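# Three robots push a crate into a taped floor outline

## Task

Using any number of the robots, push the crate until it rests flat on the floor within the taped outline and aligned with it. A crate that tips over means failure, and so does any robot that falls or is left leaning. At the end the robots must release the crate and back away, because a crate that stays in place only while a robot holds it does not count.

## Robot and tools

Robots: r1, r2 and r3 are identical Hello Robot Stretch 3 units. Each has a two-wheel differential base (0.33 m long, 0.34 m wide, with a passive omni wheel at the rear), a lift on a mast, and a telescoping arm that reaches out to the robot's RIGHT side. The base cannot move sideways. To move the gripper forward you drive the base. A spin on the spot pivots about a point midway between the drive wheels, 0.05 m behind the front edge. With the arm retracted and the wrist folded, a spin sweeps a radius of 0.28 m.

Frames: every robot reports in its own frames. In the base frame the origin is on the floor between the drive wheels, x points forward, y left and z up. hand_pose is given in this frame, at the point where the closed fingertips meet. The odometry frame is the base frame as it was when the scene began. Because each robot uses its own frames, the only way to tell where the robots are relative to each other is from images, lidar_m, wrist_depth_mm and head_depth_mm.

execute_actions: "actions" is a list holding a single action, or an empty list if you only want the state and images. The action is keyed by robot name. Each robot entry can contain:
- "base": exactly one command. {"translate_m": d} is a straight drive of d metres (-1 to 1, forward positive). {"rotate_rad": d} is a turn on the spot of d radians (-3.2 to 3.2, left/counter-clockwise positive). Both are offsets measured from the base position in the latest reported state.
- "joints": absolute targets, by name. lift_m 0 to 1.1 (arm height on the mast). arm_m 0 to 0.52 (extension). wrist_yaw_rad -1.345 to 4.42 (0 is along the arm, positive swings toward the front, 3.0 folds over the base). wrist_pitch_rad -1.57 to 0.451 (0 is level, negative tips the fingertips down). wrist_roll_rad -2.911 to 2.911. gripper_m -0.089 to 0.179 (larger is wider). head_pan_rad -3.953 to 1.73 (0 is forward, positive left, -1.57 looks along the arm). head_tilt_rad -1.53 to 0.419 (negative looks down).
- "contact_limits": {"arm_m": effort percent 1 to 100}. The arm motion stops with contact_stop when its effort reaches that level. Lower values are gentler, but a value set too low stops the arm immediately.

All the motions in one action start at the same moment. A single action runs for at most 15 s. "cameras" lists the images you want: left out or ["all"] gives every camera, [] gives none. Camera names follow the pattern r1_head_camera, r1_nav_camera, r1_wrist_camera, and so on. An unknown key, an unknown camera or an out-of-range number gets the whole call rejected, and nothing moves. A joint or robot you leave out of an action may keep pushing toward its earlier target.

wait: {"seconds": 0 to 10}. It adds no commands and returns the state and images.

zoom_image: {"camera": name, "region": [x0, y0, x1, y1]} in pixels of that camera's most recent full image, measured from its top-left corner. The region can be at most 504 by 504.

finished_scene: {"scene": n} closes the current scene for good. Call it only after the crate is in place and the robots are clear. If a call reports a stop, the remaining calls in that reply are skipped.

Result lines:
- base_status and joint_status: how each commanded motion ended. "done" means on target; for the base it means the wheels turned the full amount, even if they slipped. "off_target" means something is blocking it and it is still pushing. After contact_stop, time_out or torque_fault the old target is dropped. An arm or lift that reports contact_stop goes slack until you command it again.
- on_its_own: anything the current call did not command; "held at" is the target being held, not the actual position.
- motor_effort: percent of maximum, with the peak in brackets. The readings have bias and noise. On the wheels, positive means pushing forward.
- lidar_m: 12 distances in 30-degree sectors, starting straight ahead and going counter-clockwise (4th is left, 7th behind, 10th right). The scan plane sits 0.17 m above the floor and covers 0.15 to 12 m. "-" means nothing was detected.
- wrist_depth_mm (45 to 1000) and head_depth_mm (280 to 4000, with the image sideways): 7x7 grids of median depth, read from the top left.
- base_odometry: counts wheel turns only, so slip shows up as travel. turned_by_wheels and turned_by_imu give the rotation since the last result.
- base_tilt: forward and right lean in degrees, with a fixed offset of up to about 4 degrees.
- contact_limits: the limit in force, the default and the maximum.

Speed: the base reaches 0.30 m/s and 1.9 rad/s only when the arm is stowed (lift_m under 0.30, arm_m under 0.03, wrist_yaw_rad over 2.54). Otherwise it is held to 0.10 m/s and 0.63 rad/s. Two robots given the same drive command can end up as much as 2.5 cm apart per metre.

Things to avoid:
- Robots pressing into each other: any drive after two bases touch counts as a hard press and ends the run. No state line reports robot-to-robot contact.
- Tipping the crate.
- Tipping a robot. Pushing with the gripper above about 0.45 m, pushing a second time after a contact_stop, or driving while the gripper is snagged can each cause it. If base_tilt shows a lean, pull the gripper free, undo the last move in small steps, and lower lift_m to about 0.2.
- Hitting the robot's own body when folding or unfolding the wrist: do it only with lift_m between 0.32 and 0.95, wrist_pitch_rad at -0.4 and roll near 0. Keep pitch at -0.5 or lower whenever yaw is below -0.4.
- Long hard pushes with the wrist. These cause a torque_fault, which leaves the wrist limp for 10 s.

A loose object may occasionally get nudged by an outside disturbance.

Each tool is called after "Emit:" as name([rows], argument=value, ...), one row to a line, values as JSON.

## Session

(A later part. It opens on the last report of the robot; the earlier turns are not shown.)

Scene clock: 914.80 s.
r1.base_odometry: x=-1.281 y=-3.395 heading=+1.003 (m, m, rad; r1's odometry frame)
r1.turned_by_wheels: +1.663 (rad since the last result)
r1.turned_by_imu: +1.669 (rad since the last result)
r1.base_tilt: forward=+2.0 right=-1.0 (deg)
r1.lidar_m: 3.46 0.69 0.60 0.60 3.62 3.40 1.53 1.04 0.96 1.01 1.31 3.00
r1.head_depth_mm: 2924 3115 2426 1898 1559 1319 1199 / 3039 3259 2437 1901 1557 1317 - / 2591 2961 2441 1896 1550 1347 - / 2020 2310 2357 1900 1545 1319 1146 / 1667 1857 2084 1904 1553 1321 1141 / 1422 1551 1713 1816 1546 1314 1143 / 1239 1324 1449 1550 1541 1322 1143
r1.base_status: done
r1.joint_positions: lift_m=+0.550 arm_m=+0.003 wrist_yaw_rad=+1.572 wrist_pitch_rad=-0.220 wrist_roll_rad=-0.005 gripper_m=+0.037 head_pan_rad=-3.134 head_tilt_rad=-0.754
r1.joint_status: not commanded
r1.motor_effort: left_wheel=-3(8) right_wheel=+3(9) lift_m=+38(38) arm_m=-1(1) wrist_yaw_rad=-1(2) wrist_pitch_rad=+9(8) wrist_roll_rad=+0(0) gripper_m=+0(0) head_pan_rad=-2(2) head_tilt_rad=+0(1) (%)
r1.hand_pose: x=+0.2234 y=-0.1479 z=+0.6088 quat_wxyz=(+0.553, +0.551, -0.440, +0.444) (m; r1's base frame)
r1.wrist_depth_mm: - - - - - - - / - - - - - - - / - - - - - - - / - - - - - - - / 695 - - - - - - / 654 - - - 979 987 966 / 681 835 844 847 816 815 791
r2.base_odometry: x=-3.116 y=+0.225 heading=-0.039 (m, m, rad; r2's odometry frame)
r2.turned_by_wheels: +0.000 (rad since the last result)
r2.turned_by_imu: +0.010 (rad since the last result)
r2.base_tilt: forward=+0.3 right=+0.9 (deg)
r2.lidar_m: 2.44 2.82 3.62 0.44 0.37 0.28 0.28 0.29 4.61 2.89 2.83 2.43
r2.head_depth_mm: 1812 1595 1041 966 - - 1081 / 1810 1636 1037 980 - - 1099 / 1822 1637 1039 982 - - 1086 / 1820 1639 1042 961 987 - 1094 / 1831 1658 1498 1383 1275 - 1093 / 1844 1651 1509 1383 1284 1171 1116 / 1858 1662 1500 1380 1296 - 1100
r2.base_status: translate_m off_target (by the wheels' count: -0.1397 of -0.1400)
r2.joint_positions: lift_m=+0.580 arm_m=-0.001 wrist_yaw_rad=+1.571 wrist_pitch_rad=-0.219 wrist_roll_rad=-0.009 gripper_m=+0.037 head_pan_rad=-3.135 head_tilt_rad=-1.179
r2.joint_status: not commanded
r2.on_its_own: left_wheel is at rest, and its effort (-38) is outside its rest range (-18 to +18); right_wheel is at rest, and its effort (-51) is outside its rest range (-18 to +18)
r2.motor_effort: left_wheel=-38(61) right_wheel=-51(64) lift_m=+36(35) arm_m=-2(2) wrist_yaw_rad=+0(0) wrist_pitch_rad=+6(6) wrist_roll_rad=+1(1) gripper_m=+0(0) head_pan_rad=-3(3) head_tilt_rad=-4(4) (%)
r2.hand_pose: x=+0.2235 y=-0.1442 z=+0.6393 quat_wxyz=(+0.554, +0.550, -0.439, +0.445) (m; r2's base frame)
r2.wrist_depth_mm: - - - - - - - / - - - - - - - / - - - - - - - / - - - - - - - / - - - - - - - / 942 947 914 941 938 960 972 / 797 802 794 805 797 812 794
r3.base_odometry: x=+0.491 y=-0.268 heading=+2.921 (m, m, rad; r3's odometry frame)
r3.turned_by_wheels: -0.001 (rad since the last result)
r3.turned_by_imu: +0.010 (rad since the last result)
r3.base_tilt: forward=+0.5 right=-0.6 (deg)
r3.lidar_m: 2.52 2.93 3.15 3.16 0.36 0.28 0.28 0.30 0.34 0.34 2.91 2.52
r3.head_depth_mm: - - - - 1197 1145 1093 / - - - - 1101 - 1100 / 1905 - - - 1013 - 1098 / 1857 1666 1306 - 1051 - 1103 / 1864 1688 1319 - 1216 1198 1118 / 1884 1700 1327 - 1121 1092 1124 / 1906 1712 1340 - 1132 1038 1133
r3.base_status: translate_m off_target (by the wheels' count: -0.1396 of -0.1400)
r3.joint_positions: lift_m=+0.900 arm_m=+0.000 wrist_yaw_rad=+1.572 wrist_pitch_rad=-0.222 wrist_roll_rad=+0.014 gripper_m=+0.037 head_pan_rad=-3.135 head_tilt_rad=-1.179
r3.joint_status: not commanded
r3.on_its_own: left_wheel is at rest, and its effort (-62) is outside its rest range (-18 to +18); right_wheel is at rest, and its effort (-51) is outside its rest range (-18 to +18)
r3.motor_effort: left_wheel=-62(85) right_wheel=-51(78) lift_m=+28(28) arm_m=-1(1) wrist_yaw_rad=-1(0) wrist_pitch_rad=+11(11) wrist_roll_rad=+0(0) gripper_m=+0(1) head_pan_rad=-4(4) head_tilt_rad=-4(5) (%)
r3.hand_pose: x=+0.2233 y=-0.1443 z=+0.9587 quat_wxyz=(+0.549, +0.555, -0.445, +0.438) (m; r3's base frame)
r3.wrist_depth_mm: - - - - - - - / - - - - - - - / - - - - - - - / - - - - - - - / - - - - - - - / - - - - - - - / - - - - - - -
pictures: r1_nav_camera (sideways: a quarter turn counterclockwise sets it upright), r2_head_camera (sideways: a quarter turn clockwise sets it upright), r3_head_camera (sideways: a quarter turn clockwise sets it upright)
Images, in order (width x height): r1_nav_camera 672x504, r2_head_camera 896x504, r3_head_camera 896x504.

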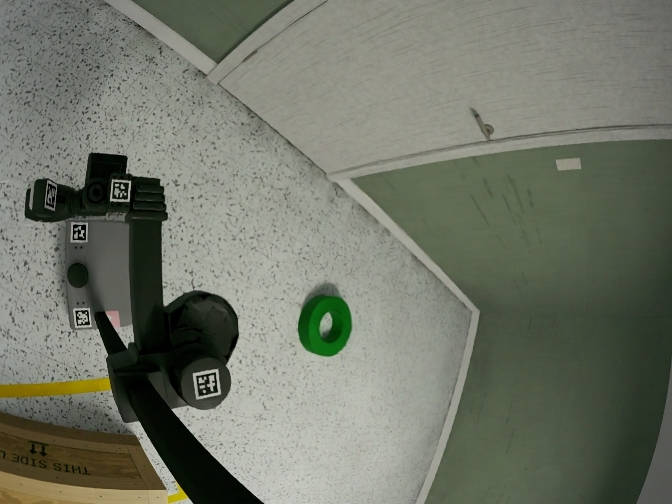

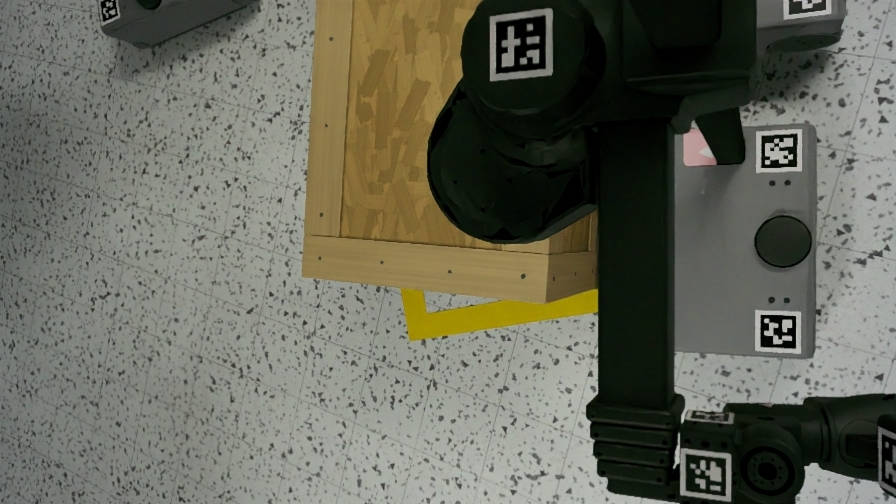

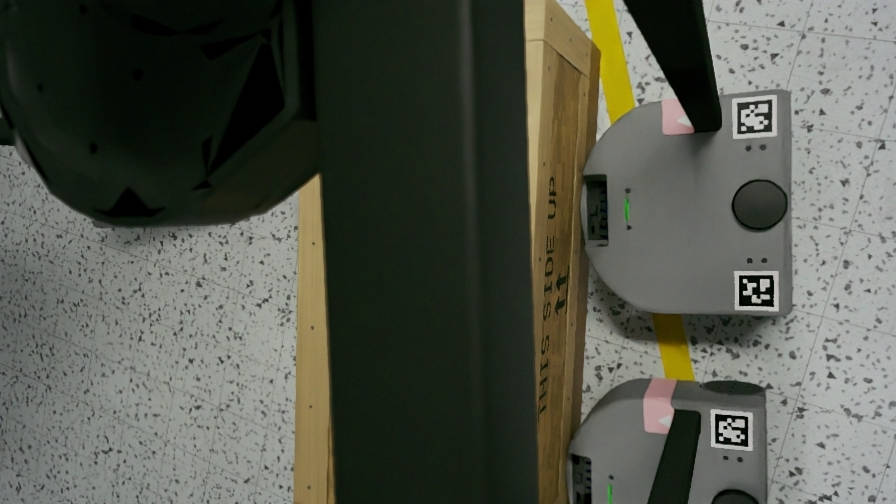

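Emit:
execute_actions([
  {"r1":{"base":{"translate_m":0.49},"joints":{"head_tilt_rad":-1.18}},"r2":{"base":{"translate_m":0.5}},"r3":{"base":{"translate_m":0.005}}},
], cameras=[])

Emit:
execute_actions([
  {"r1":{"base":{"rotate_rad":-1.78}},"r2":{"base":{"translate_m":0.28},"joints":{"head_tilt_rad":-0.75}},"r3":{"base":{"rotate_rad":0.6}}},
], cameras=["r1_head_camera","r2_head_camera","r3_nav_camera"])

Emit:
execute_actions([
  {"r3":{"base":{"translate_m":0.3}},"r1":{"base":{"translate_m":-0.1}}},
], cameras=[])

Emit:
execute_actions([
  {"r3":{"base":{"rotate_rad":-0.58}}},
], cameras=["r1_head_camera","r3_head_camera"])

Scene clock: 930.83 s.
r1.base_odometry: x=-1.017 y=-2.982 heading=+1.002 (m, m, rad; r1's odometry frame)
r1.turned_by_wheels: +0.000 (rad since the last result)
r1.turned_by_imu: -0.001 (rad since the last result)
r1.base_tilt: forward=+1.9 right=-1.0 (deg)
r1.lidar_m: 2.97 3.74 0.47 0.47 0.55 3.83 1.81 1.27 1.20 1.22 1.59 3.65
r1.head_depth_mm: 1907 1692 1539 1399 1298 1163 1109 / 1853 1701 1537 1434 - 1162 1101 / 1800 1703 1527 1422 - - 1098 / 1893 1691 1529 1413 - - 1104 / 1889 1688 1513 1381 1303 - 1097 / 1834 1673 1526 1382 1305 1175 1091 / 1669 1673 1510 1375 1280 - -
r1.base_status: done
r1.joint_positions: lift_m=+0.550 arm_m=+0.003 wrist_yaw_rad=+1.572 wrist_pitch_rad=-0.220 wrist_roll_rad=-0.005 gripper_m=+0.037 head_pan_rad=-3.134 head_tilt_rad=-1.166
r1.joint_status: all done
r1.motor_effort: left_wheel=-2(5) right_wheel=+2(7) lift_m=+38(39) arm_m=-1(1) wrist_yaw_rad=-1(1) wrist_pitch_rad=+8(8) wrist_roll_rad=+0(0) gripper_m=+0(1) head_pan_rad=-2(1) head_tilt_rad=-5(23) (%)
r1.hand_pose: x=+0.2234 y=-0.1479 z=+0.6088 quat_wxyz=(+0.553, +0.551, -0.440, +0.444) (m; r1's base frame)
r1.wrist_depth_mm: - - - - - - - / - - - - - - - / - - - - - - - / - - - - - - - / - - - - - - - / - - - - 980 990 937 / 881 885 840 845 821 812 805
r2.base_odometry: x=-2.617 y=+0.206 heading=-0.039 (m, m, rad; r2's odometry frame)
r2.turned_by_wheels: +0.000 (rad since the last result)
r2.turned_by_imu: +0.002 (rad since the last result)
r2.base_tilt: forward=+0.1 right=+0.9 (deg)
r2.lidar_m: 1.95 2.26 3.49 3.49 0.63 0.63 0.77 3.23 3.00 3.92 2.26 1.95
r2.head_depth_mm: 1819 1144 1232 1217 - - 1098 / 1639 1144 1250 1399 - - 1101 / 1575 1146 1274 1409 - - 1085 / 1708 1153 1283 1377 1273 - 1093 / 1835 1651 1495 1375 1286 - 1089 / 1846 1649 1509 1387 1289 1173 1114 / 1844 1666 1519 1378 1296 - 1101
r2.base_status: done
r2.joint_positions: lift_m=+0.580 arm_m=-0.001 wrist_yaw_rad=+1.571 wrist_pitch_rad=-0.219 wrist_roll_rad=-0.009 gripper_m=+0.037 head_pan_rad=-3.135 head_tilt_rad=-1.179
r2.joint_status: not commanded
r2.motor_effort: left_wheel=+0(31) right_wheel=+0(41) lift_m=+35(36) arm_m=-3(2) wrist_yaw_rad=+0(0) wrist_pitch_rad=+6(6) wrist_roll_rad=+1(1) gripper_m=+0(1) head_pan_rad=-3(4) head_tilt_rad=-4(5) (%)
r2.hand_pose: x=+0.2235 y=-0.1442 z=+0.6393 quat_wxyz=(+0.554, +0.550, -0.439, +0.445) (m; r2's base frame)
r2.wrist_depth_mm: - - - - - - - / - - - - - - - / - - - - - - - / - - - - - - - / - - - - - - - / 939 945 903 945 924 945 985 / 789 790 793 804 818 807 818
r3.base_odometry: x=+0.487 y=-0.267 heading=+2.921 (m, m, rad; r3's odometry frame)
r3.turned_by_wheels: +0.000 (rad since the last result)
r3.turned_by_imu: -0.001 (rad since the last result)
r3.base_tilt: forward=+0.4 right=-0.6 (deg)
r3.lidar_m: 2.52 2.92 3.16 3.16 0.37 0.29 0.28 0.30 0.44 3.37 0.63 0.50
r3.head_depth_mm: - - - - 1216 1145 1092 / - - - - 1112 - 1101 / 1903 - - - 1031 - 1097 / 1849 1655 1307 - 1066 - 1108 / 1881 1494 1309 - 1238 1201 1119 / 1840 1480 1297 - 1260 1206 1122 / 1885 1716 1342 - 1278 1216 1133
r3.base_status: done
r3.joint_positions: lift_m=+0.900 arm_m=+0.000 wrist_yaw_rad=+1.572 wrist_pitch_rad=-0.222 wrist_roll_rad=+0.014 gripper_m=+0.037 head_pan_rad=-3.135 head_tilt_rad=-1.179
r3.joint_status: not commanded
r3.motor_effort: left_wheel=+0(51) right_wheel=+0(46) lift_m=+28(28) arm_m=-1(0) wrist_yaw_rad=-2(1) wrist_pitch_rad=+11(11) wrist_roll_rad=+0(0) gripper_m=+1(0) head_pan_rad=-4(4) head_tilt_rad=-5(5) (%)
r3.hand_pose: x=+0.2233 y=-0.1443 z=+0.9587 quat_wxyz=(+0.549, +0.555, -0.445, +0.438) (m; r3's base frame)
r3.wrist_depth_mm: - - - - - - 263 / - - - - - - - / - - - - - - - / - - - - - 332 - / - - - - - 355 - / - - - - - 334 285 / - - - - - 294 243
pictures: none
No camera images: the call's "cameras" was empty. Leave "cameras" out to get every camera's image.

Scene clock: 934.87 s.
r1.base_odometry: x=-1.017 y=-2.982 heading=-0.777 (m, m, rad; r1's odometry frame)
r1.turned_by_wheels: -1.780 (rad since the last result)
r1.turned_by_imu: -1.786 (rad since the last result)
r1.base_tilt: forward=+1.9 right=-1.0 (deg)
r1.lidar_m: 1.20 1.38 2.36 2.97 3.04 3.52 0.47 0.50 0.72 2.47 1.38 1.21
r1.head_depth_mm: 1930 1700 1533 1401 1293 1160 1104 / 1912 1701 1530 1417 - 1160 1102 / 1838 1693 1488 1400 - - 1102 / 1749 1690 1058 1062 - - 1102 / 1852 1697 1053 1155 1301 - 1097 / 1886 1469 1053 1179 1300 1174 1095 / 1875 1469 1046 1196 1276 - -
r1.base_status: done
r1.joint_positions: lift_m=+0.550 arm_m=+0.003 wrist_yaw_rad=+1.572 wrist_pitch_rad=-0.220 wrist_roll_rad=-0.005 gripper_m=+0.037 head_pan_rad=-3.134 head_tilt_rad=-1.166
r1.joint_status: not commanded
r1.motor_effort: left_wheel=+4(9) right_wheel=-3(5) lift_m=+38(38) arm_m=-1(1) wrist_yaw_rad=-2(2) wrist_pitch_rad=+8(8) wrist_roll_rad=+0(0) gripper_m=+0(0) head_pan_rad=-2(1) head_tilt_rad=-5(6) (%)
r1.hand_pose: x=+0.2234 y=-0.1479 z=+0.6088 quat_wxyz=(+0.553, +0.551, -0.440, +0.444) (m; r1's base frame)
r1.wrist_depth_mm: - - - - 921 884 818 / - - - - - 952 861 / - - - - - 998 931 / - - - - - - 960 / - - - - - - - / - - - - 958 959 975 / 906 890 848 836 815 797 779
r2.base_odometry: x=-2.337 y=+0.195 heading=-0.039 (m, m, rad; r2's odometry frame)
r2.turned_by_wheels: +0.000 (rad since the last result)
r2.turned_by_imu: +0.001 (rad since the last result)
r2.base_tilt: forward=+0.2 right=+0.9 (deg)
r2.lidar_m: 1.69 1.95 3.38 3.41 3.53 0.84 1.05 3.53 3.10 3.37 1.95 1.69
r2.head_depth_mm: 2563 2832 2369 1372 1382 1243 1231 / 2595 2898 2403 1380 1475 1327 - / 2666 2934 2133 1405 1514 1365 - / 2681 2948 2113 1426 1534 1356 1206 / 2852 3131 2460 1912 1591 1349 1192 / 2945 3159 2437 1910 1595 1364 1182 / 3054 3218 2438 1936 1611 1359 1192
r2.base_status: done
r2.joint_positions: lift_m=+0.580 arm_m=-0.001 wrist_yaw_rad=+1.571 wrist_pitch_rad=-0.219 wrist_roll_rad=-0.009 gripper_m=+0.037 head_pan_rad=-3.135 head_tilt_rad=-0.754
r2.joint_status: all done
r2.motor_effort: left_wheel=+0(6) right_wheel=+1(6) lift_m=+35(35) arm_m=-3(3) wrist_yaw_rad=+0(0) wrist_pitch_rad=+6(6) wrist_roll_rad=+1(1) gripper_m=+0(0) head_pan_rad=-4(3) head_tilt_rad=+2(23) (%)
r2.hand_pose: x=+0.2235 y=-0.1442 z=+0.6393 quat_wxyz=(+0.554, +0.550, -0.439, +0.445) (m; r2's base frame)
r2.wrist_depth_mm: - - - - - - - / - - - - - - - / - - - - - - - / - - - - - - - / - - - - - - - / 941 945 914 953 921 951 964 / 799 787 779 810 805 815 809
r3.base_odometry: x=+0.487 y=-0.267 heading=-2.763 (m, m, rad; r3's odometry frame)
r3.turned_by_wheels: +0.600 (rad since the last result)
r3.turned_by_imu: +0.592 (rad since the last result)
r3.base_tilt: forward=+0.4 right=-0.6 (deg)
r3.lidar_m: 3.06 3.15 3.17 0.35 0.28 0.28 0.31 0.48 3.36 2.80 0.73 2.53
r3.head_depth_mm: - - - - 881 1145 1091 / - - - - 1004 - 1096 / 1917 - - - 1172 - 1101 / 1855 1653 1070 - 1293 - 1106 / 1876 1682 1084 - 1289 1203 1115 / 1882 1696 1574 - 1294 1205 1127 / 1911 1724 1584 - 1303 1215 1137
r3.base_status: done
r3.joint_positions: lift_m=+0.900 arm_m=+0.000 wrist_yaw_rad=+1.572 wrist_pitch_rad=-0.222 wrist_roll_rad=+0.014 gripper_m=+0.037 head_pan_rad=-3.135 head_tilt_rad=-1.179
r3.joint_status: not commanded
r3.motor_effort: left_wheel=-2(7) right_wheel=+3(9) lift_m=+27(28) arm_m=-1(1) wrist_yaw_rad=-1(1) wrist_pitch_rad=+11(11) wrist_roll_rad=+0(0) gripper_m=+2(1) head_pan_rad=-2(3) head_tilt_rad=-5(6) (%)
r3.hand_pose: x=+0.2233 y=-0.1443 z=+0.9587 quat_wxyz=(+0.549, +0.555, -0.445, +0.438) (m; r3's base frame)
r3.wrist_depth_mm: - - - - - - - / - - - - - - - / - - - - - - - / - - - - - - - / - - - - - - - / - - - - - - - / - - - - - - -
pictures: r1_head_camera (sideways: a quarter turn clockwise sets it upright), r2_head_camera (sideways: a quarter turn clockwise sets it upright), r3_nav_camera (sideways: a quarter turn counterclockwise sets it upright)
Images, in order (width x height): r1_head_camera 896x504, r2_head_camera 896x504, r3_nav_camera 672x504.

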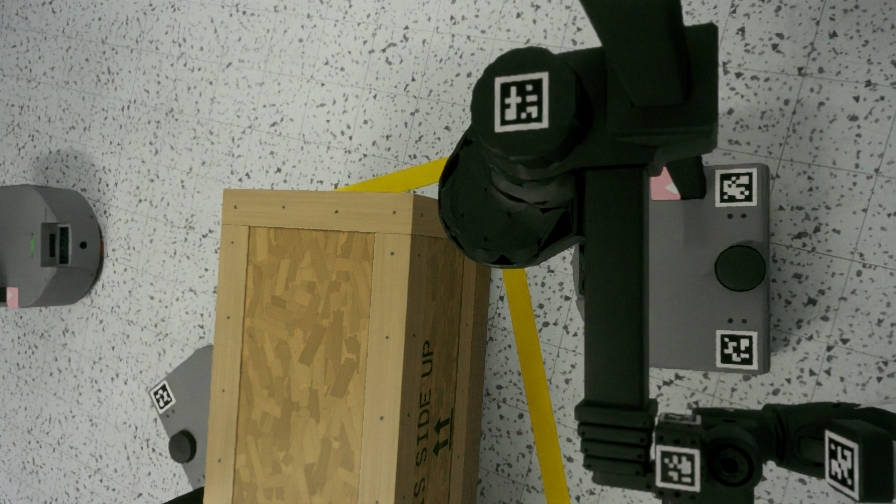

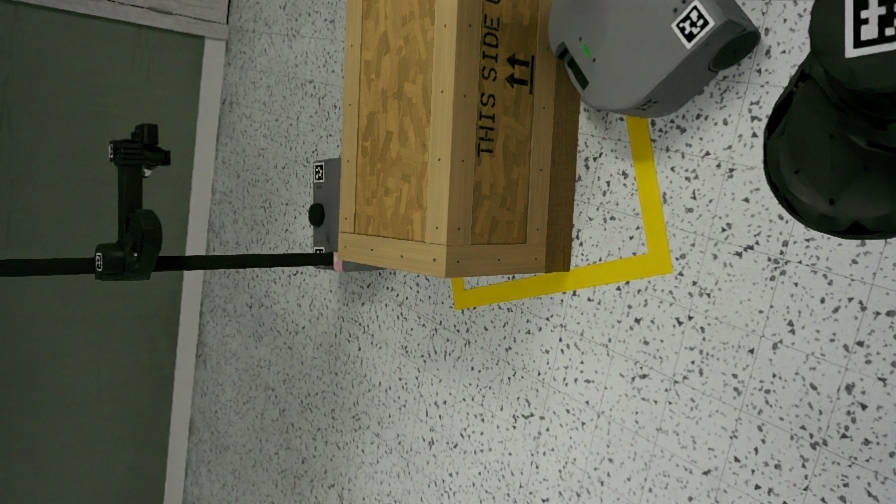

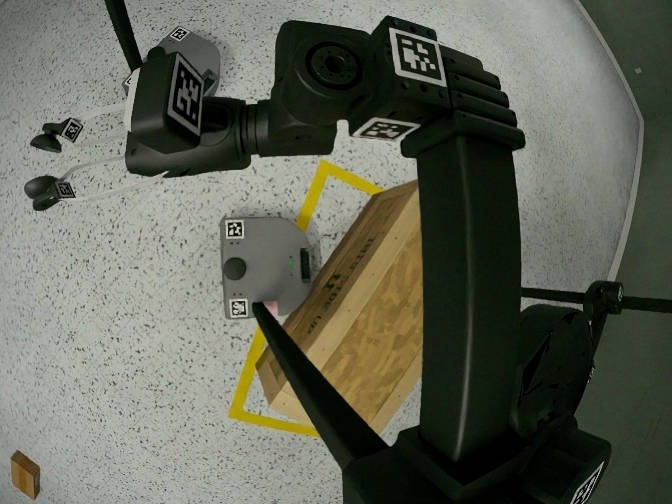

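Scene clock: 938.87 s.
r1.base_odometry: x=-1.089 y=-2.912 heading=-0.777 (m, m, rad; r1's odometry frame)
r1.turned_by_wheels: +0.000 (rad since the last result)
r1.turned_by_imu: +0.000 (rad since the last result)
r1.base_tilt: forward=+1.8 right=-1.0 (deg)
r1.lidar_m: 1.30 1.50 2.55 2.97 4.01 0.38 0.37 0.39 0.57 2.67 1.49 1.30
r1.head_depth_mm: 1933 1697 1524 1401 1303 1170 1109 / 1891 1704 1531 1414 - 1161 1102 / 1835 1697 1484 1408 - - 1109 / 1698 1685 1058 989 - - 1105 / 1835 1693 1056 986 1278 - 1097 / 1873 1648 1051 989 1282 1178 1092 / 1881 1487 1050 997 1286 - -
r1.base_status: done
r1.joint_positions: lift_m=+0.550 arm_m=+0.003 wrist_yaw_rad=+1.572 wrist_pitch_rad=-0.220 wrist_roll_rad=-0.005 gripper_m=+0.037 head_pan_rad=-3.134 head_tilt_rad=-1.166
r1.joint_status: not commanded
r1.motor_effort: left_wheel=+3(5) right_wheel=-2(9) lift_m=+38(38) arm_m=-1(1) wrist_yaw_rad=-1(2) wrist_pitch_rad=+8(8) wrist_roll_rad=+0(0) gripper_m=-1(0) head_pan_rad=-1(1) head_tilt_rad=-6(5) (%)
r1.hand_pose: x=+0.2234 y=-0.1479 z=+0.6088 quat_wxyz=(+0.553, +0.551, -0.440, +0.444) (m; r1's base frame)
r1.wrist_depth_mm: - - - - - 950 913 / - - - - - - 952 / - - - - - - 988 / - - - - - - - / - - - - - - - / - - - - 934 997 970 / 856 872 852 858 856 796 779
r2.base_odometry: x=-2.337 y=+0.195 heading=-0.039 (m, m, rad; r2's odometry frame)
r2.turned_by_wheels: +0.000 (rad since the last result)
r2.turned_by_imu: -0.001 (rad since the last result)
r2.base_tilt: forward=+0.3 right=+0.9 (deg)
r2.lidar_m: 1.68 1.96 3.41 3.42 0.78 1.07 1.05 3.53 3.09 3.35 1.94 1.68
r2.head_depth_mm: 2575 2805 2376 1382 1497 1352 1231 / 2653 2895 2412 1372 1503 1349 - / 2673 2966 2429 1400 1512 1354 - / 2740 1772 2250 1423 1531 1361 1205 / 2849 3103 2442 1922 1594 1357 1186 / 2906 3155 2429 1936 1590 1359 1194 / 2985 3268 2436 1938 1607 1365 1190
r2.base_status: not commanded
r2.joint_positions: lift_m=+0.580 arm_m=-0.001 wrist_yaw_rad=+1.571 wrist_pitch_rad=-0.219 wrist_roll_rad=-0.009 gripper_m=+0.037 head_pan_rad=-3.135 head_tilt_rad=-0.754
r2.joint_status: not commanded
r2.motor_effort: left_wheel=+0(1) right_wheel=+1(2) lift_m=+36(36) arm_m=-3(3) wrist_yaw_rad=+0(0) wrist_pitch_rad=+6(6) wrist_roll_rad=+1(1) gripper_m=+0(0) head_pan_rad=-4(4) head_tilt_rad=+2(2) (%)
r2.hand_pose: x=+0.2235 y=-0.1442 z=+0.6393 quat_wxyz=(+0.554, +0.550, -0.439, +0.445) (m; r2's base frame)
r2.wrist_depth_mm: - - - - - - - / - - - - - - - / - - - - - - - / - - - - - - - / - - - - - - - / 957 939 929 952 935 934 976 / 803 793 798 800 801 808 801
r3.base_odometry: x=+0.208 y=-0.377 heading=-2.763 (m, m, rad; r3's odometry frame)
r3.turned_by_wheels: +0.000 (rad since the last result)
r3.turned_by_imu: -0.001 (rad since the last result)
r3.base_tilt: forward=+0.4 right=-0.6 (deg)
r3.lidar_m: 2.82 2.93 2.95 2.70 0.52 0.51 0.56 0.87 3.58 0.64 2.33 2.34
r3.head_depth_mm: - - - - 1246 1142 1088 / - - - - 1259 - 1100 / 1882 - - - 1288 - 1101 / 1841 1155 1099 - 1293 - 1108 / 1859 1173 1293 - 1286 1196 1112 / 1867 1693 1576 - 1296 1203 1125 / 1906 1713 1573 - 1298 1213 1132
r3.base_status: done
r3.joint_positions: lift_m=+0.900 arm_m=+0.000 wrist_yaw_rad=+1.572 wrist_pitch_rad=-0.222 wrist_roll_rad=+0.014 gripper_m=+0.037 head_pan_rad=-3.135 head_tilt_rad=-1.179
r3.joint_status: not commanded
r3.motor_effort: left_wheel=-2(3) right_wheel=+2(9) lift_m=+28(28) arm_m=-1(1) wrist_yaw_rad=-1(1) wrist_pitch_rad=+11(11) wrist_roll_rad=+0(0) gripper_m=+0(0) head_pan_rad=-3(3) head_tilt_rad=-4(4) (%)
r3.hand_pose: x=+0.2233 y=-0.1443 z=+0.9587 quat_wxyz=(+0.549, +0.555, -0.445, +0.438) (m; r3's base frame)
r3.wrist_depth_mm: - - - - - - - / - - - - - - - / - - - - - - - / - - - - - - - / - - - - - - - / - - - - - - - / - - - - - - -
pictures: none
No camera images: the call's "cameras" was empty. Leave "cameras" out to get every camera's image.

Scene clock: 940.73 s.
r1.base_odometry: x=-1.089 y=-2.912 heading=-0.777 (m, m, rad; r1's odometry frame)
r1.turned_by_wheels: +0.000 (rad since the last result)
r1.turned_by_imu: +0.000 (rad since the last result)
r1.base_tilt: forward=+1.9 right=-1.0 (deg)
r1.lidar_m: 1.30 1.49 2.56 2.96 4.00 0.38 0.37 0.40 0.57 2.67 1.49 1.30
r1.head_depth_mm: 1908 1715 1534 1401 1300 1167 1111 / 1899 1712 1540 1416 - 1157 1100 / 1856 1690 1484 1408 - - 1102 / 1688 1695 1060 987 - - 1100 / 1843 1681 1063 994 1283 - 1093 / 1864 1667 1048 982 1292 1174 1098 / 1870 1504 1050 995 1280 - -
r1.base_status: not commanded
r1.joint_positions: lift_m=+0.550 arm_m=+0.003 wrist_yaw_rad=+1.572 wrist_pitch_rad=-0.220 wrist_roll_rad=-0.005 gripper_m=+0.037 head_pan_rad=-3.134 head_tilt_rad=-1.166
r1.joint_status: not commanded
r1.motor_effort: left_wheel=+4(4) right_wheel=-2(2) lift_m=+38(38) arm_m=-1(1) wrist_yaw_rad=-1(1) wrist_pitch_rad=+8(8) wrist_roll_rad=+0(0) gripper_m=+0(0) head_pan_rad=-1(1) head_tilt_rad=-6(6) (%)
r1.hand_pose: x=+0.2234 y=-0.1479 z=+0.6088 quat_wxyz=(+0.553, +0.551, -0.440, +0.444) (m; r1's base frame)
r1.wrist_depth_mm: - - - - - 994 877 / - - - - - - 936 / - - - - - - - / - - - - - - - / - - - - - - - / - - - - 983 - 956 / 901 875 872 839 828 830 789
r2.base_odometry: x=-2.337 y=+0.195 heading=-0.039 (m, m, rad; r2's odometry frame)
r2.turned_by_wheels: +0.000 (rad since the last result)
r2.turned_by_imu: +0.000 (rad since the last result)
r2.base_tilt: forward=+0.2 right=+0.9 (deg)
r2.lidar_m: 1.69 1.96 3.39 3.42 0.78 1.07 1.05 3.55 3.10 3.35 1.95 1.69
r2.head_depth_mm: 2532 2852 2390 1378 1509 1346 1238 / 2624 2909 2382 1380 1514 1357 - / 2725 2915 2404 1399 1505 1356 - / 2705 1783 2254 1423 1526 1362 1206 / 2858 3068 2448 1904 1589 1359 1186 / 2938 3093 2435 1919 1593 1365 1187 / 3075 3286 2411 1926 1597 1372 1188
r2.base_status: not commanded
r2.joint_positions: lift_m=+0.580 arm_m=-0.001 wrist_yaw_rad=+1.571 wrist_pitch_rad=-0.219 wrist_roll_rad=-0.009 gripper_m=+0.037 head_pan_rad=-3.135 head_tilt_rad=-0.754
r2.joint_status: not commanded
r2.motor_effort: left_wheel=+0(1) right_wheel=+2(1) lift_m=+36(35) arm_m=-3(2) wrist_yaw_rad=+0(0) wrist_pitch_rad=+6(6) wrist_roll_rad=+1(0) gripper_m=-1(0) head_pan_rad=-3(4) head_tilt_rad=+2(2) (%)
r2.hand_pose: x=+0.2235 y=-0.1442 z=+0.6393 quat_wxyz=(+0.554, +0.550, -0.439, +0.445) (m; r2's base frame)
r2.wrist_depth_mm: - - - - - - - / - - - - - - - / - - - - - - - / - - - - - - - / - - - - - - - / 945 968 898 975 924 963 978 / 794 802 814 797 815 808 790
r3.base_odometry: x=+0.208 y=-0.377 heading=+2.940 (m, m, rad; r3's odometry frame)
r3.turned_by_wheels: -0.580 (rad since the last result)
r3.turned_by_imu: -0.573 (rad since the last result)
r3.base_tilt: forward=+0.4 right=-0.6 (deg)
r3.lidar_m: 2.32 2.74 2.94 2.93 2.76 2.41 0.51 0.55 0.82 3.56 0.64 2.33
r3.head_depth_mm: - - - - 1253 1146 1093 / - - - - 1260 - 1098 / 1888 - - - 1286 - 1099 / 1855 1156 1071 - 1295 - 1112 / 1864 1162 1084 - 1288 1201 1115 / 1875 1178 1095 - 1295 1209 1127 / 1914 1188 1101 - 1298 1210 1131
r3.base_status: done
r3.joint_positions: lift_m=+0.900 arm_m=+0.000 wrist_yaw_rad=+1.572 wrist_pitch_rad=-0.222 wrist_roll_rad=+0.014 gripper_m=+0.037 head_pan_rad=-3.135 head_tilt_rad=-1.179
r3.joint_status: not commanded
r3.motor_effort: left_wheel=+3(7) right_wheel=-3(7) lift_m=+27(28) arm_m=-1(1) wrist_yaw_rad=-1(1) wrist_pitch_rad=+11(11) wrist_roll_rad=+0(0) gripper_m=+1(1) head_pan_rad=-3(2) head_tilt_rad=-6(6) (%)
r3.hand_pose: x=+0.2233 y=-0.1443 z=+0.9587 quat_wxyz=(+0.549, +0.555, -0.445, +0.438) (m; r3's base frame)
r3.wrist_depth_mm: - - - - - - - / - - - - - - - / - - - - - - - / - - - - - - - / - - - - - - - / - - - - - - 415 / - - - - - - 428
pictures: r1_head_camera (sideways: a quarter turn clockwise sets it upright), r3_head_camera (sideways: a quarter turn clockwise sets it upright)
Images, in order (width x height): r1_head_camera 896x504, r3_head_camera 896x504.

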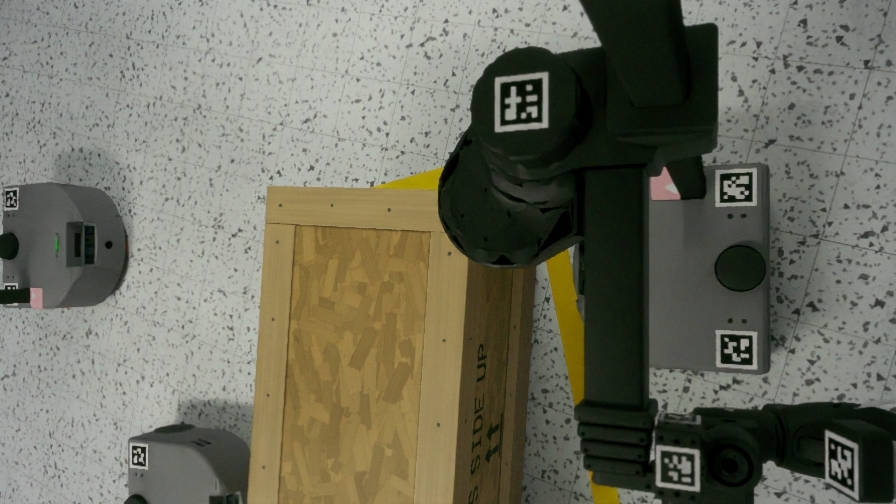

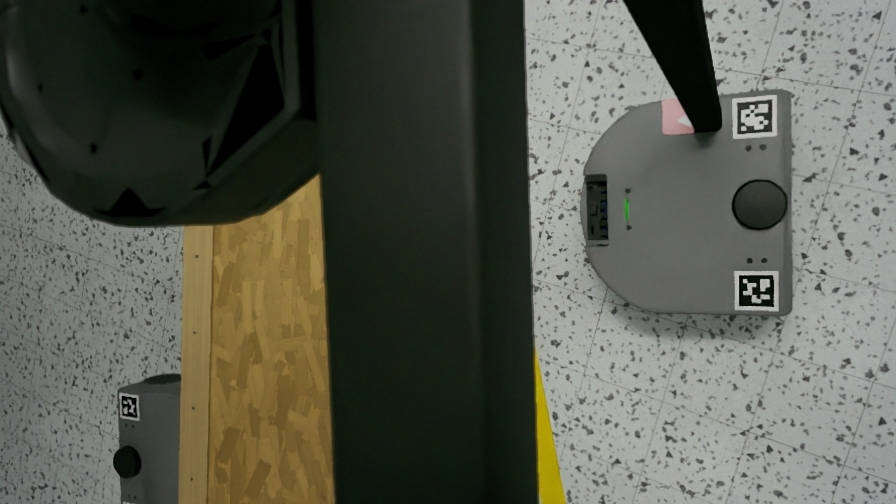

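Emit:
execute_actions([
  {"r3":{"base":{"translate_m":-0.23}},"r1":{"base":{"translate_m":-0.09}}},
], cameras=["r1_head_camera","r3_head_camera"])

Scene clock: 947.40 s.
r1.base_odometry: x=-1.153 y=-2.849 heading=-0.777 (m, m, rad; r1's odometry frame)
r1.turned_by_wheels: +0.000 (rad since the last result)
r1.turned_by_imu: +0.000 (rad since the last result)
r1.base_tilt: forward=+1.9 right=-1.0 (deg)
r1.lidar_m: 1.38 1.59 2.73 2.95 3.91 0.29 0.29 0.30 0.43 2.85 1.59 1.39
r1.head_depth_mm: 1935 1719 1528 1403 1302 1161 1104 / 1894 1706 1538 1422 - 1157 1105 / 1860 1700 1536 1406 - - 1104 / 1649 1684 1055 977 - - 1101 / 1846 1691 1053 963 1080 - 1096 / 1872 1678 1056 958 1058 1176 1094 / 1894 1673 1047 958 1197 - -
r1.base_status: done
r1.joint_positions: lift_m=+0.550 arm_m=+0.003 wrist_yaw_rad=+1.572 wrist_pitch_rad=-0.220 wrist_roll_rad=-0.005 gripper_m=+0.037 head_pan_rad=-3.134 head_tilt_rad=-1.166
r1.joint_status: not commanded
r1.motor_effort: left_wheel=+3(5) right_wheel=-2(8) lift_m=+38(38) arm_m=-1(1) wrist_yaw_rad=-1(2) wrist_pitch_rad=+8(9) wrist_roll_rad=+0(0) gripper_m=+0(0) head_pan_rad=-1(1) head_tilt_rad=-5(6) (%)
r1.hand_pose: x=+0.2234 y=-0.1479 z=+0.6088 quat_wxyz=(+0.553, +0.551, -0.440, +0.444) (m; r1's base frame)
r1.wrist_depth_mm: - - - - - - 948 / - - - - - - - / - - - - - - - / - - - - - - - / - - - - - - - / - - - - 976 984 947 / 881 893 823 844 831 791 808
r2.base_odometry: x=-2.337 y=+0.195 heading=-0.039 (m, m, rad; r2's odometry frame)
r2.turned_by_wheels: +0.000 (rad since the last result)
r2.turned_by_imu: -0.001 (rad since the last result)
r2.base_tilt: forward=+0.2 right=+1.0 (deg)
r2.lidar_m: 1.68 1.95 3.38 3.42 1.09 0.93 1.05 3.54 3.10 3.37 1.94 1.69
r2.head_depth_mm: 2574 2842 2408 1368 1496 1357 1228 / 2667 2861 2433 1384 1502 1348 - / 2700 2870 2416 1398 1500 1358 - / 2709 1637 2294 1428 1525 1356 1201 / 2825 3080 2439 1912 1578 1363 1186 / 2902 3110 2403 1921 1596 1364 1188 / 3005 3243 2424 1938 1601 1361 1181
r2.base_status: not commanded
r2.joint_positions: lift_m=+0.580 arm_m=-0.001 wrist_yaw_rad=+1.571 wrist_pitch_rad=-0.219 wrist_roll_rad=-0.009 gripper_m=+0.037 head_pan_rad=-3.135 head_tilt_rad=-0.754
r2.joint_status: not commanded
r2.motor_effort: left_wheel=+0(1) right_wheel=+2(1) lift_m=+35(35) arm_m=-3(3) wrist_yaw_rad=+0(0) wrist_pitch_rad=+6(6) wrist_roll_rad=+1(1) gripper_m=+0(0) head_pan_rad=-2(4) head_tilt_rad=+1(1) (%)
r2.hand_pose: x=+0.2235 y=-0.1442 z=+0.6393 quat_wxyz=(+0.554, +0.550, -0.439, +0.445) (m; r2's base frame)
r2.wrist_depth_mm: - - - - - - - / - - - - - - - / - - - - - - - / - - - - - - - / - - - - - - - / 951 959 910 957 926 963 969 / 798 808 802 797 801 803 789
r3.base_odometry: x=+0.433 y=-0.423 heading=+2.941 (m, m, rad; r3's odometry frame)
r3.turned_by_wheels: +0.000 (rad since the last result)
r3.turned_by_imu: +0.000 (rad since the last result)
r3.base_tilt: forward=+0.5 right=-0.6 (deg)
r3.lidar_m: 2.55 2.99 2.99 3.00 2.52 0.29 0.29 0.31 0.45 3.54 2.92 0.80
r3.head_depth_mm: - - - - 1251 1150 1094 / - - - - 1251 - 1095 / 1893 - - - 1049 - 1098 / 1859 1660 1306 - 1100 - 1105 / 1863 1680 1324 - 1259 1198 1118 / 1875 1696 1236 - 1261 1211 1127 / 1873 1708 1101 - 1275 1210 1132
r3.base_status: done
r3.joint_positions: lift_m=+0.900 arm_m=+0.000 wrist_yaw_rad=+1.572 wrist_pitch_rad=-0.222 wrist_roll_rad=+0.014 gripper_m=+0.037 head_pan_rad=-3.135 head_tilt_rad=-1.179
r3.joint_status: not commanded
r3.motor_effort: left_wheel=+2(3) right_wheel=-2(9) lift_m=+27(28) arm_m=-1(1) wrist_yaw_rad=-1(1) wrist_pitch_rad=+11(11) wrist_roll_rad=+0(0) gripper_m=-1(0) head_pan_rad=-3(3) head_tilt_rad=-5(5) (%)
r3.hand_pose: x=+0.2233 y=-0.1443 z=+0.9587 quat_wxyz=(+0.549, +0.555, -0.445, +0.438) (m; r3's base frame)
r3.wrist_depth_mm: - - - - - - - / - - - - - - - / - - - - - - - / - - - - - 625 - / - - - - - - 474 / - - - - - - - / - - - - - - -
pictures: r1_head_camera (sideways: a quarter turn clockwise sets it upright), r3_head_camera (sideways: a quarter turn clockwise sets it upright)
Images, in order (width x height): r1_head_camera 896x504, r3_head_camera 896x504.

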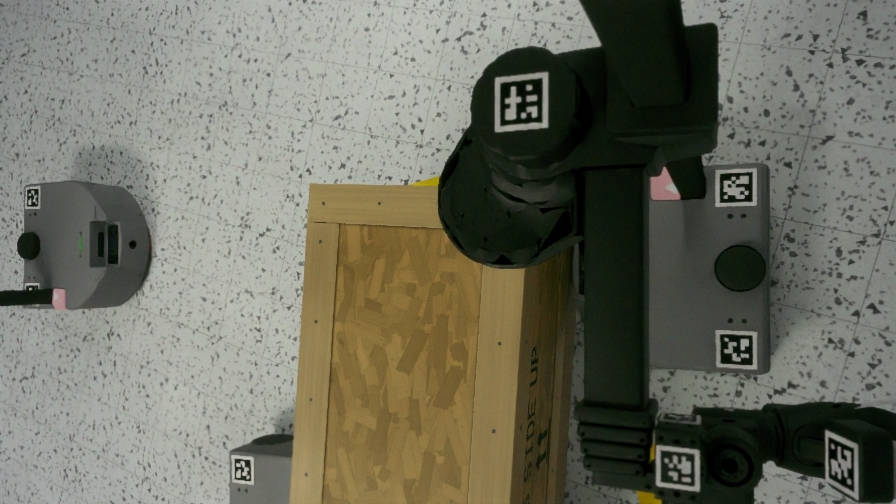

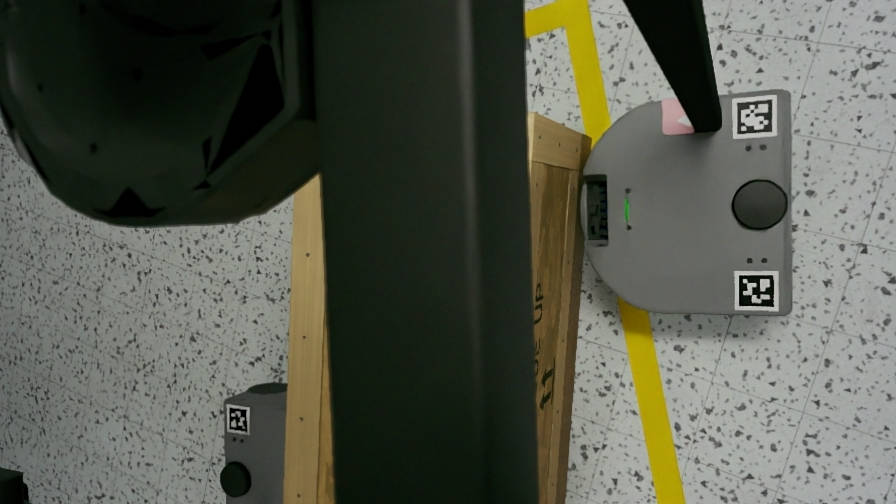

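Emit:
execute_actions([
  {"r3":{"base":{"translate_m":-0.09}},"r1":{"base":{"translate_m":-0.09}}},
], cameras=["r1_head_camera","r2_head_camera","r3_head_camera"])

Scene clock: 952.23 s.
r1.base_odometry: x=-1.217 y=-2.786 heading=-0.778 (m, m, rad; r1's odometry frame)
r1.turned_by_wheels: -0.001 (rad since the last result)
r1.turned_by_imu: -0.170 (rad since the last result)
r1.base_tilt: forward=+2.0 right=-1.1 (deg)
r1.lidar_m: 1.44 1.53 2.23 4.88 2.93 0.32 0.27 0.27 0.31 0.51 1.87 1.47
r1.head_depth_mm: 1912 1704 1535 1398 1295 1168 1107 / 1892 1700 1525 1422 - 1160 1103 / 1880 1705 1537 1424 - - 1102 / 1884 1682 1489 976 - - 1098 / 1652 1642 1054 963 929 - 1100 / 1641 1660 1509 958 907 1182 1090 / 1874 1664 1515 953 896 - -
r1.base_status: translate_m off_target (by the wheels' count: -0.0896 of -0.0900)
r1.joint_positions: lift_m=+0.550 arm_m=+0.003 wrist_yaw_rad=+1.571 wrist_pitch_rad=-0.220 wrist_roll_rad=-0.005 gripper_m=+0.037 head_pan_rad=-3.135 head_tilt_rad=-1.169
r1.joint_status: not commanded
r1.on_its_own: left_wheel is at rest, and its effort (-83) is outside its rest range (-18 to +18); right_wheel is at rest, and its effort (-38) is outside its rest range (-18 to +18)
r1.motor_effort: left_wheel=-83(100) right_wheel=-38(63) lift_m=+37(38) arm_m=-1(1) wrist_yaw_rad=+0(2) wrist_pitch_rad=+8(8) wrist_roll_rad=+0(0) gripper_m=+0(1) head_pan_rad=-1(2) head_tilt_rad=-4(6) (%)
r1.hand_pose: x=+0.2235 y=-0.1481 z=+0.6091 quat_wxyz=(+0.553, +0.551, -0.440, +0.444) (m; r1's base frame)
r1.wrist_depth_mm: - - - - - - - / - - - - - - - / - - - - - - - / - - - - - - - / - - - - - - - / - - - - 978 989 955 / 887 895 881 842 826 773 778
r2.base_odometry: x=-2.337 y=+0.195 heading=-0.039 (m, m, rad; r2's odometry frame)
r2.turned_by_wheels: +0.000 (rad since the last result)
r2.turned_by_imu: -0.001 (rad since the last result)
r2.base_tilt: forward=+0.3 right=+1.0 (deg)
r2.lidar_m: 1.68 1.95 3.40 3.42 3.54 0.98 0.99 3.56 3.10 3.36 1.95 1.68
r2.head_depth_mm: 2584 2866 2388 1404 1498 1348 1238 / 2637 2865 2416 1373 1503 1348 - / 2711 2874 2390 1383 1498 1368 - / 2719 1612 2319 1384 1512 1360 1204 / 2856 3103 2419 1938 1589 1354 1186 / 2952 3106 2440 1921 1598 1364 1187 / 3040 3220 2426 1948 1597 1374 1188
r2.base_status: not commanded
r2.joint_positions: lift_m=+0.580 arm_m=-0.001 wrist_yaw_rad=+1.571 wrist_pitch_rad=-0.219 wrist_roll_rad=-0.009 gripper_m=+0.037 head_pan_rad=-3.135 head_tilt_rad=-0.754
r2.joint_status: not commanded
r2.motor_effort: left_wheel=-1(1) right_wheel=+2(2) lift_m=+35(35) arm_m=-2(2) wrist_yaw_rad=-1(0) wrist_pitch_rad=+6(6) wrist_roll_rad=+1(1) gripper_m=+0(0) head_pan_rad=-2(2) head_tilt_rad=+1(2) (%)
r2.hand_pose: x=+0.2235 y=-0.1442 z=+0.6393 quat_wxyz=(+0.554, +0.550, -0.439, +0.445) (m; r2's base frame)
r2.wrist_depth_mm: - - - - - - - / - - - - - - - / - - - - - - - / - - - - - - - / - - - - - - - / 948 936 933 959 919 962 975 / 798 796 797 793 806 802 797
r3.base_odometry: x=+0.521 y=-0.441 heading=+2.939 (m, m, rad; r3's odometry frame)
r3.turned_by_wheels: -0.001 (rad since the last result)
r3.turned_by_imu: -0.041 (rad since the last result)
r3.base_tilt: forward=+0.5 right=-0.6 (deg)
r3.lidar_m: 2.62 3.01 3.01 3.01 2.49 0.30 0.28 0.28 0.35 0.70 3.06 0.87
r3.head_depth_mm: - - - - 1252 1146 1085 / - - - - 1254 - 1096 / 1901 - - - 1064 - 1099 / 1862 1658 1544 - 1002 - 1107 / 1874 1679 1553 - 1056 1200 1119 / 1887 1688 1565 - 1013 1209 1128 / 1887 1725 1494 - 960 1214 1133
r3.base_status: translate_m off_target (by the wheels' count: -0.0896 of -0.0900)
r3.joint_positions: lift_m=+0.900 arm_m=+0.000 wrist_yaw_rad=+1.572 wrist_pitch_rad=-0.222 wrist_roll_rad=+0.014 gripper_m=+0.037 head_pan_rad=-3.135 head_tilt_rad=-1.179
r3.joint_status: not commanded
r3.on_its_own: left_wheel is at rest, and its effort (-76) is outside its rest range (-18 to +18); right_wheel is at rest, and its effort (-29) is outside its rest range (-18 to +18)
r3.motor_effort: left_wheel=-76(94) right_wheel=-29(52) lift_m=+28(28) arm_m=-1(1) wrist_yaw_rad=-1(2) wrist_pitch_rad=+10(11) wrist_roll_rad=+0(0) gripper_m=+0(0) head_pan_rad=-2(3) head_tilt_rad=-6(5) (%)
r3.hand_pose: x=+0.2233 y=-0.1444 z=+0.9588 quat_wxyz=(+0.549, +0.555, -0.445, +0.438) (m; r3's base frame)
r3.wrist_depth_mm: - - - - - - - / - - - - - - - / - - - - - - - / - - - - - 592 659 / - - - - - - - / - - - - - - - / - - - - - - -
pictures: r1_head_camera (sideways: a quarter turn clockwise sets it upright), r2_head_camera (sideways: a quarter turn clockwise sets it upright), r3_head_camera (sideways: a quarter turn clockwise sets it upright)
Images, in order (width x height): r1_head_camera 896x504, r2_head_camera 896x504, r3_head_camera 896x504.

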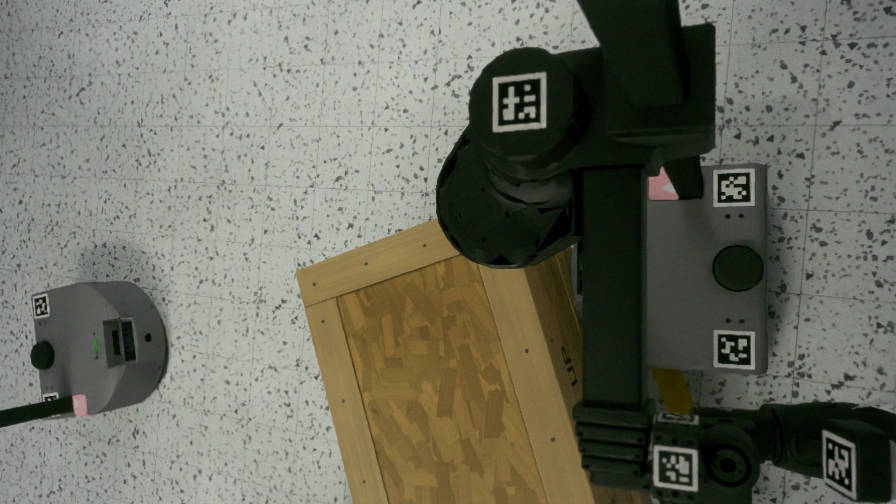

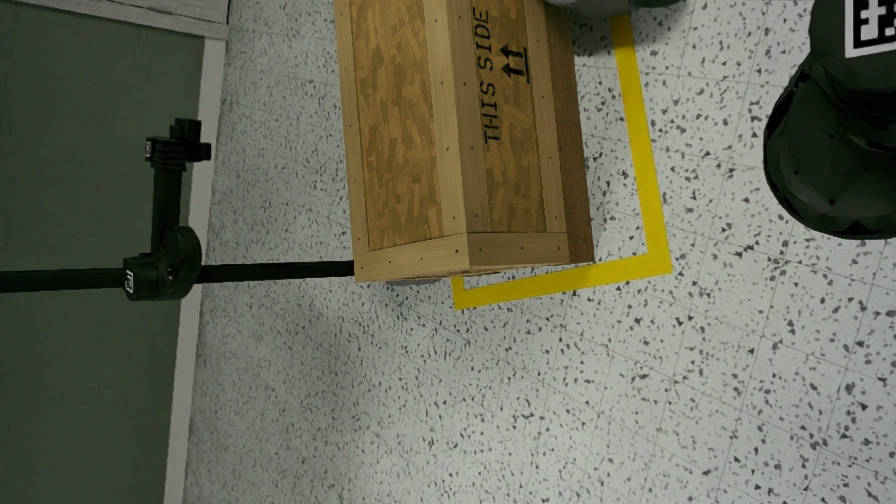

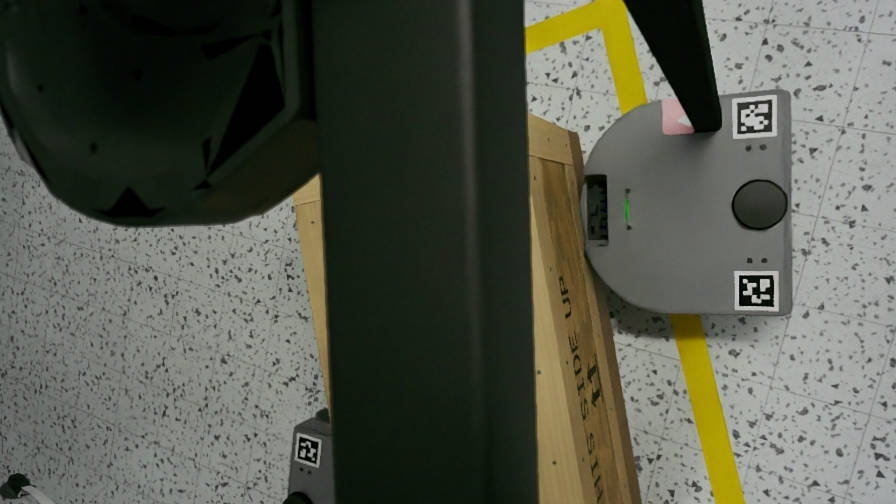

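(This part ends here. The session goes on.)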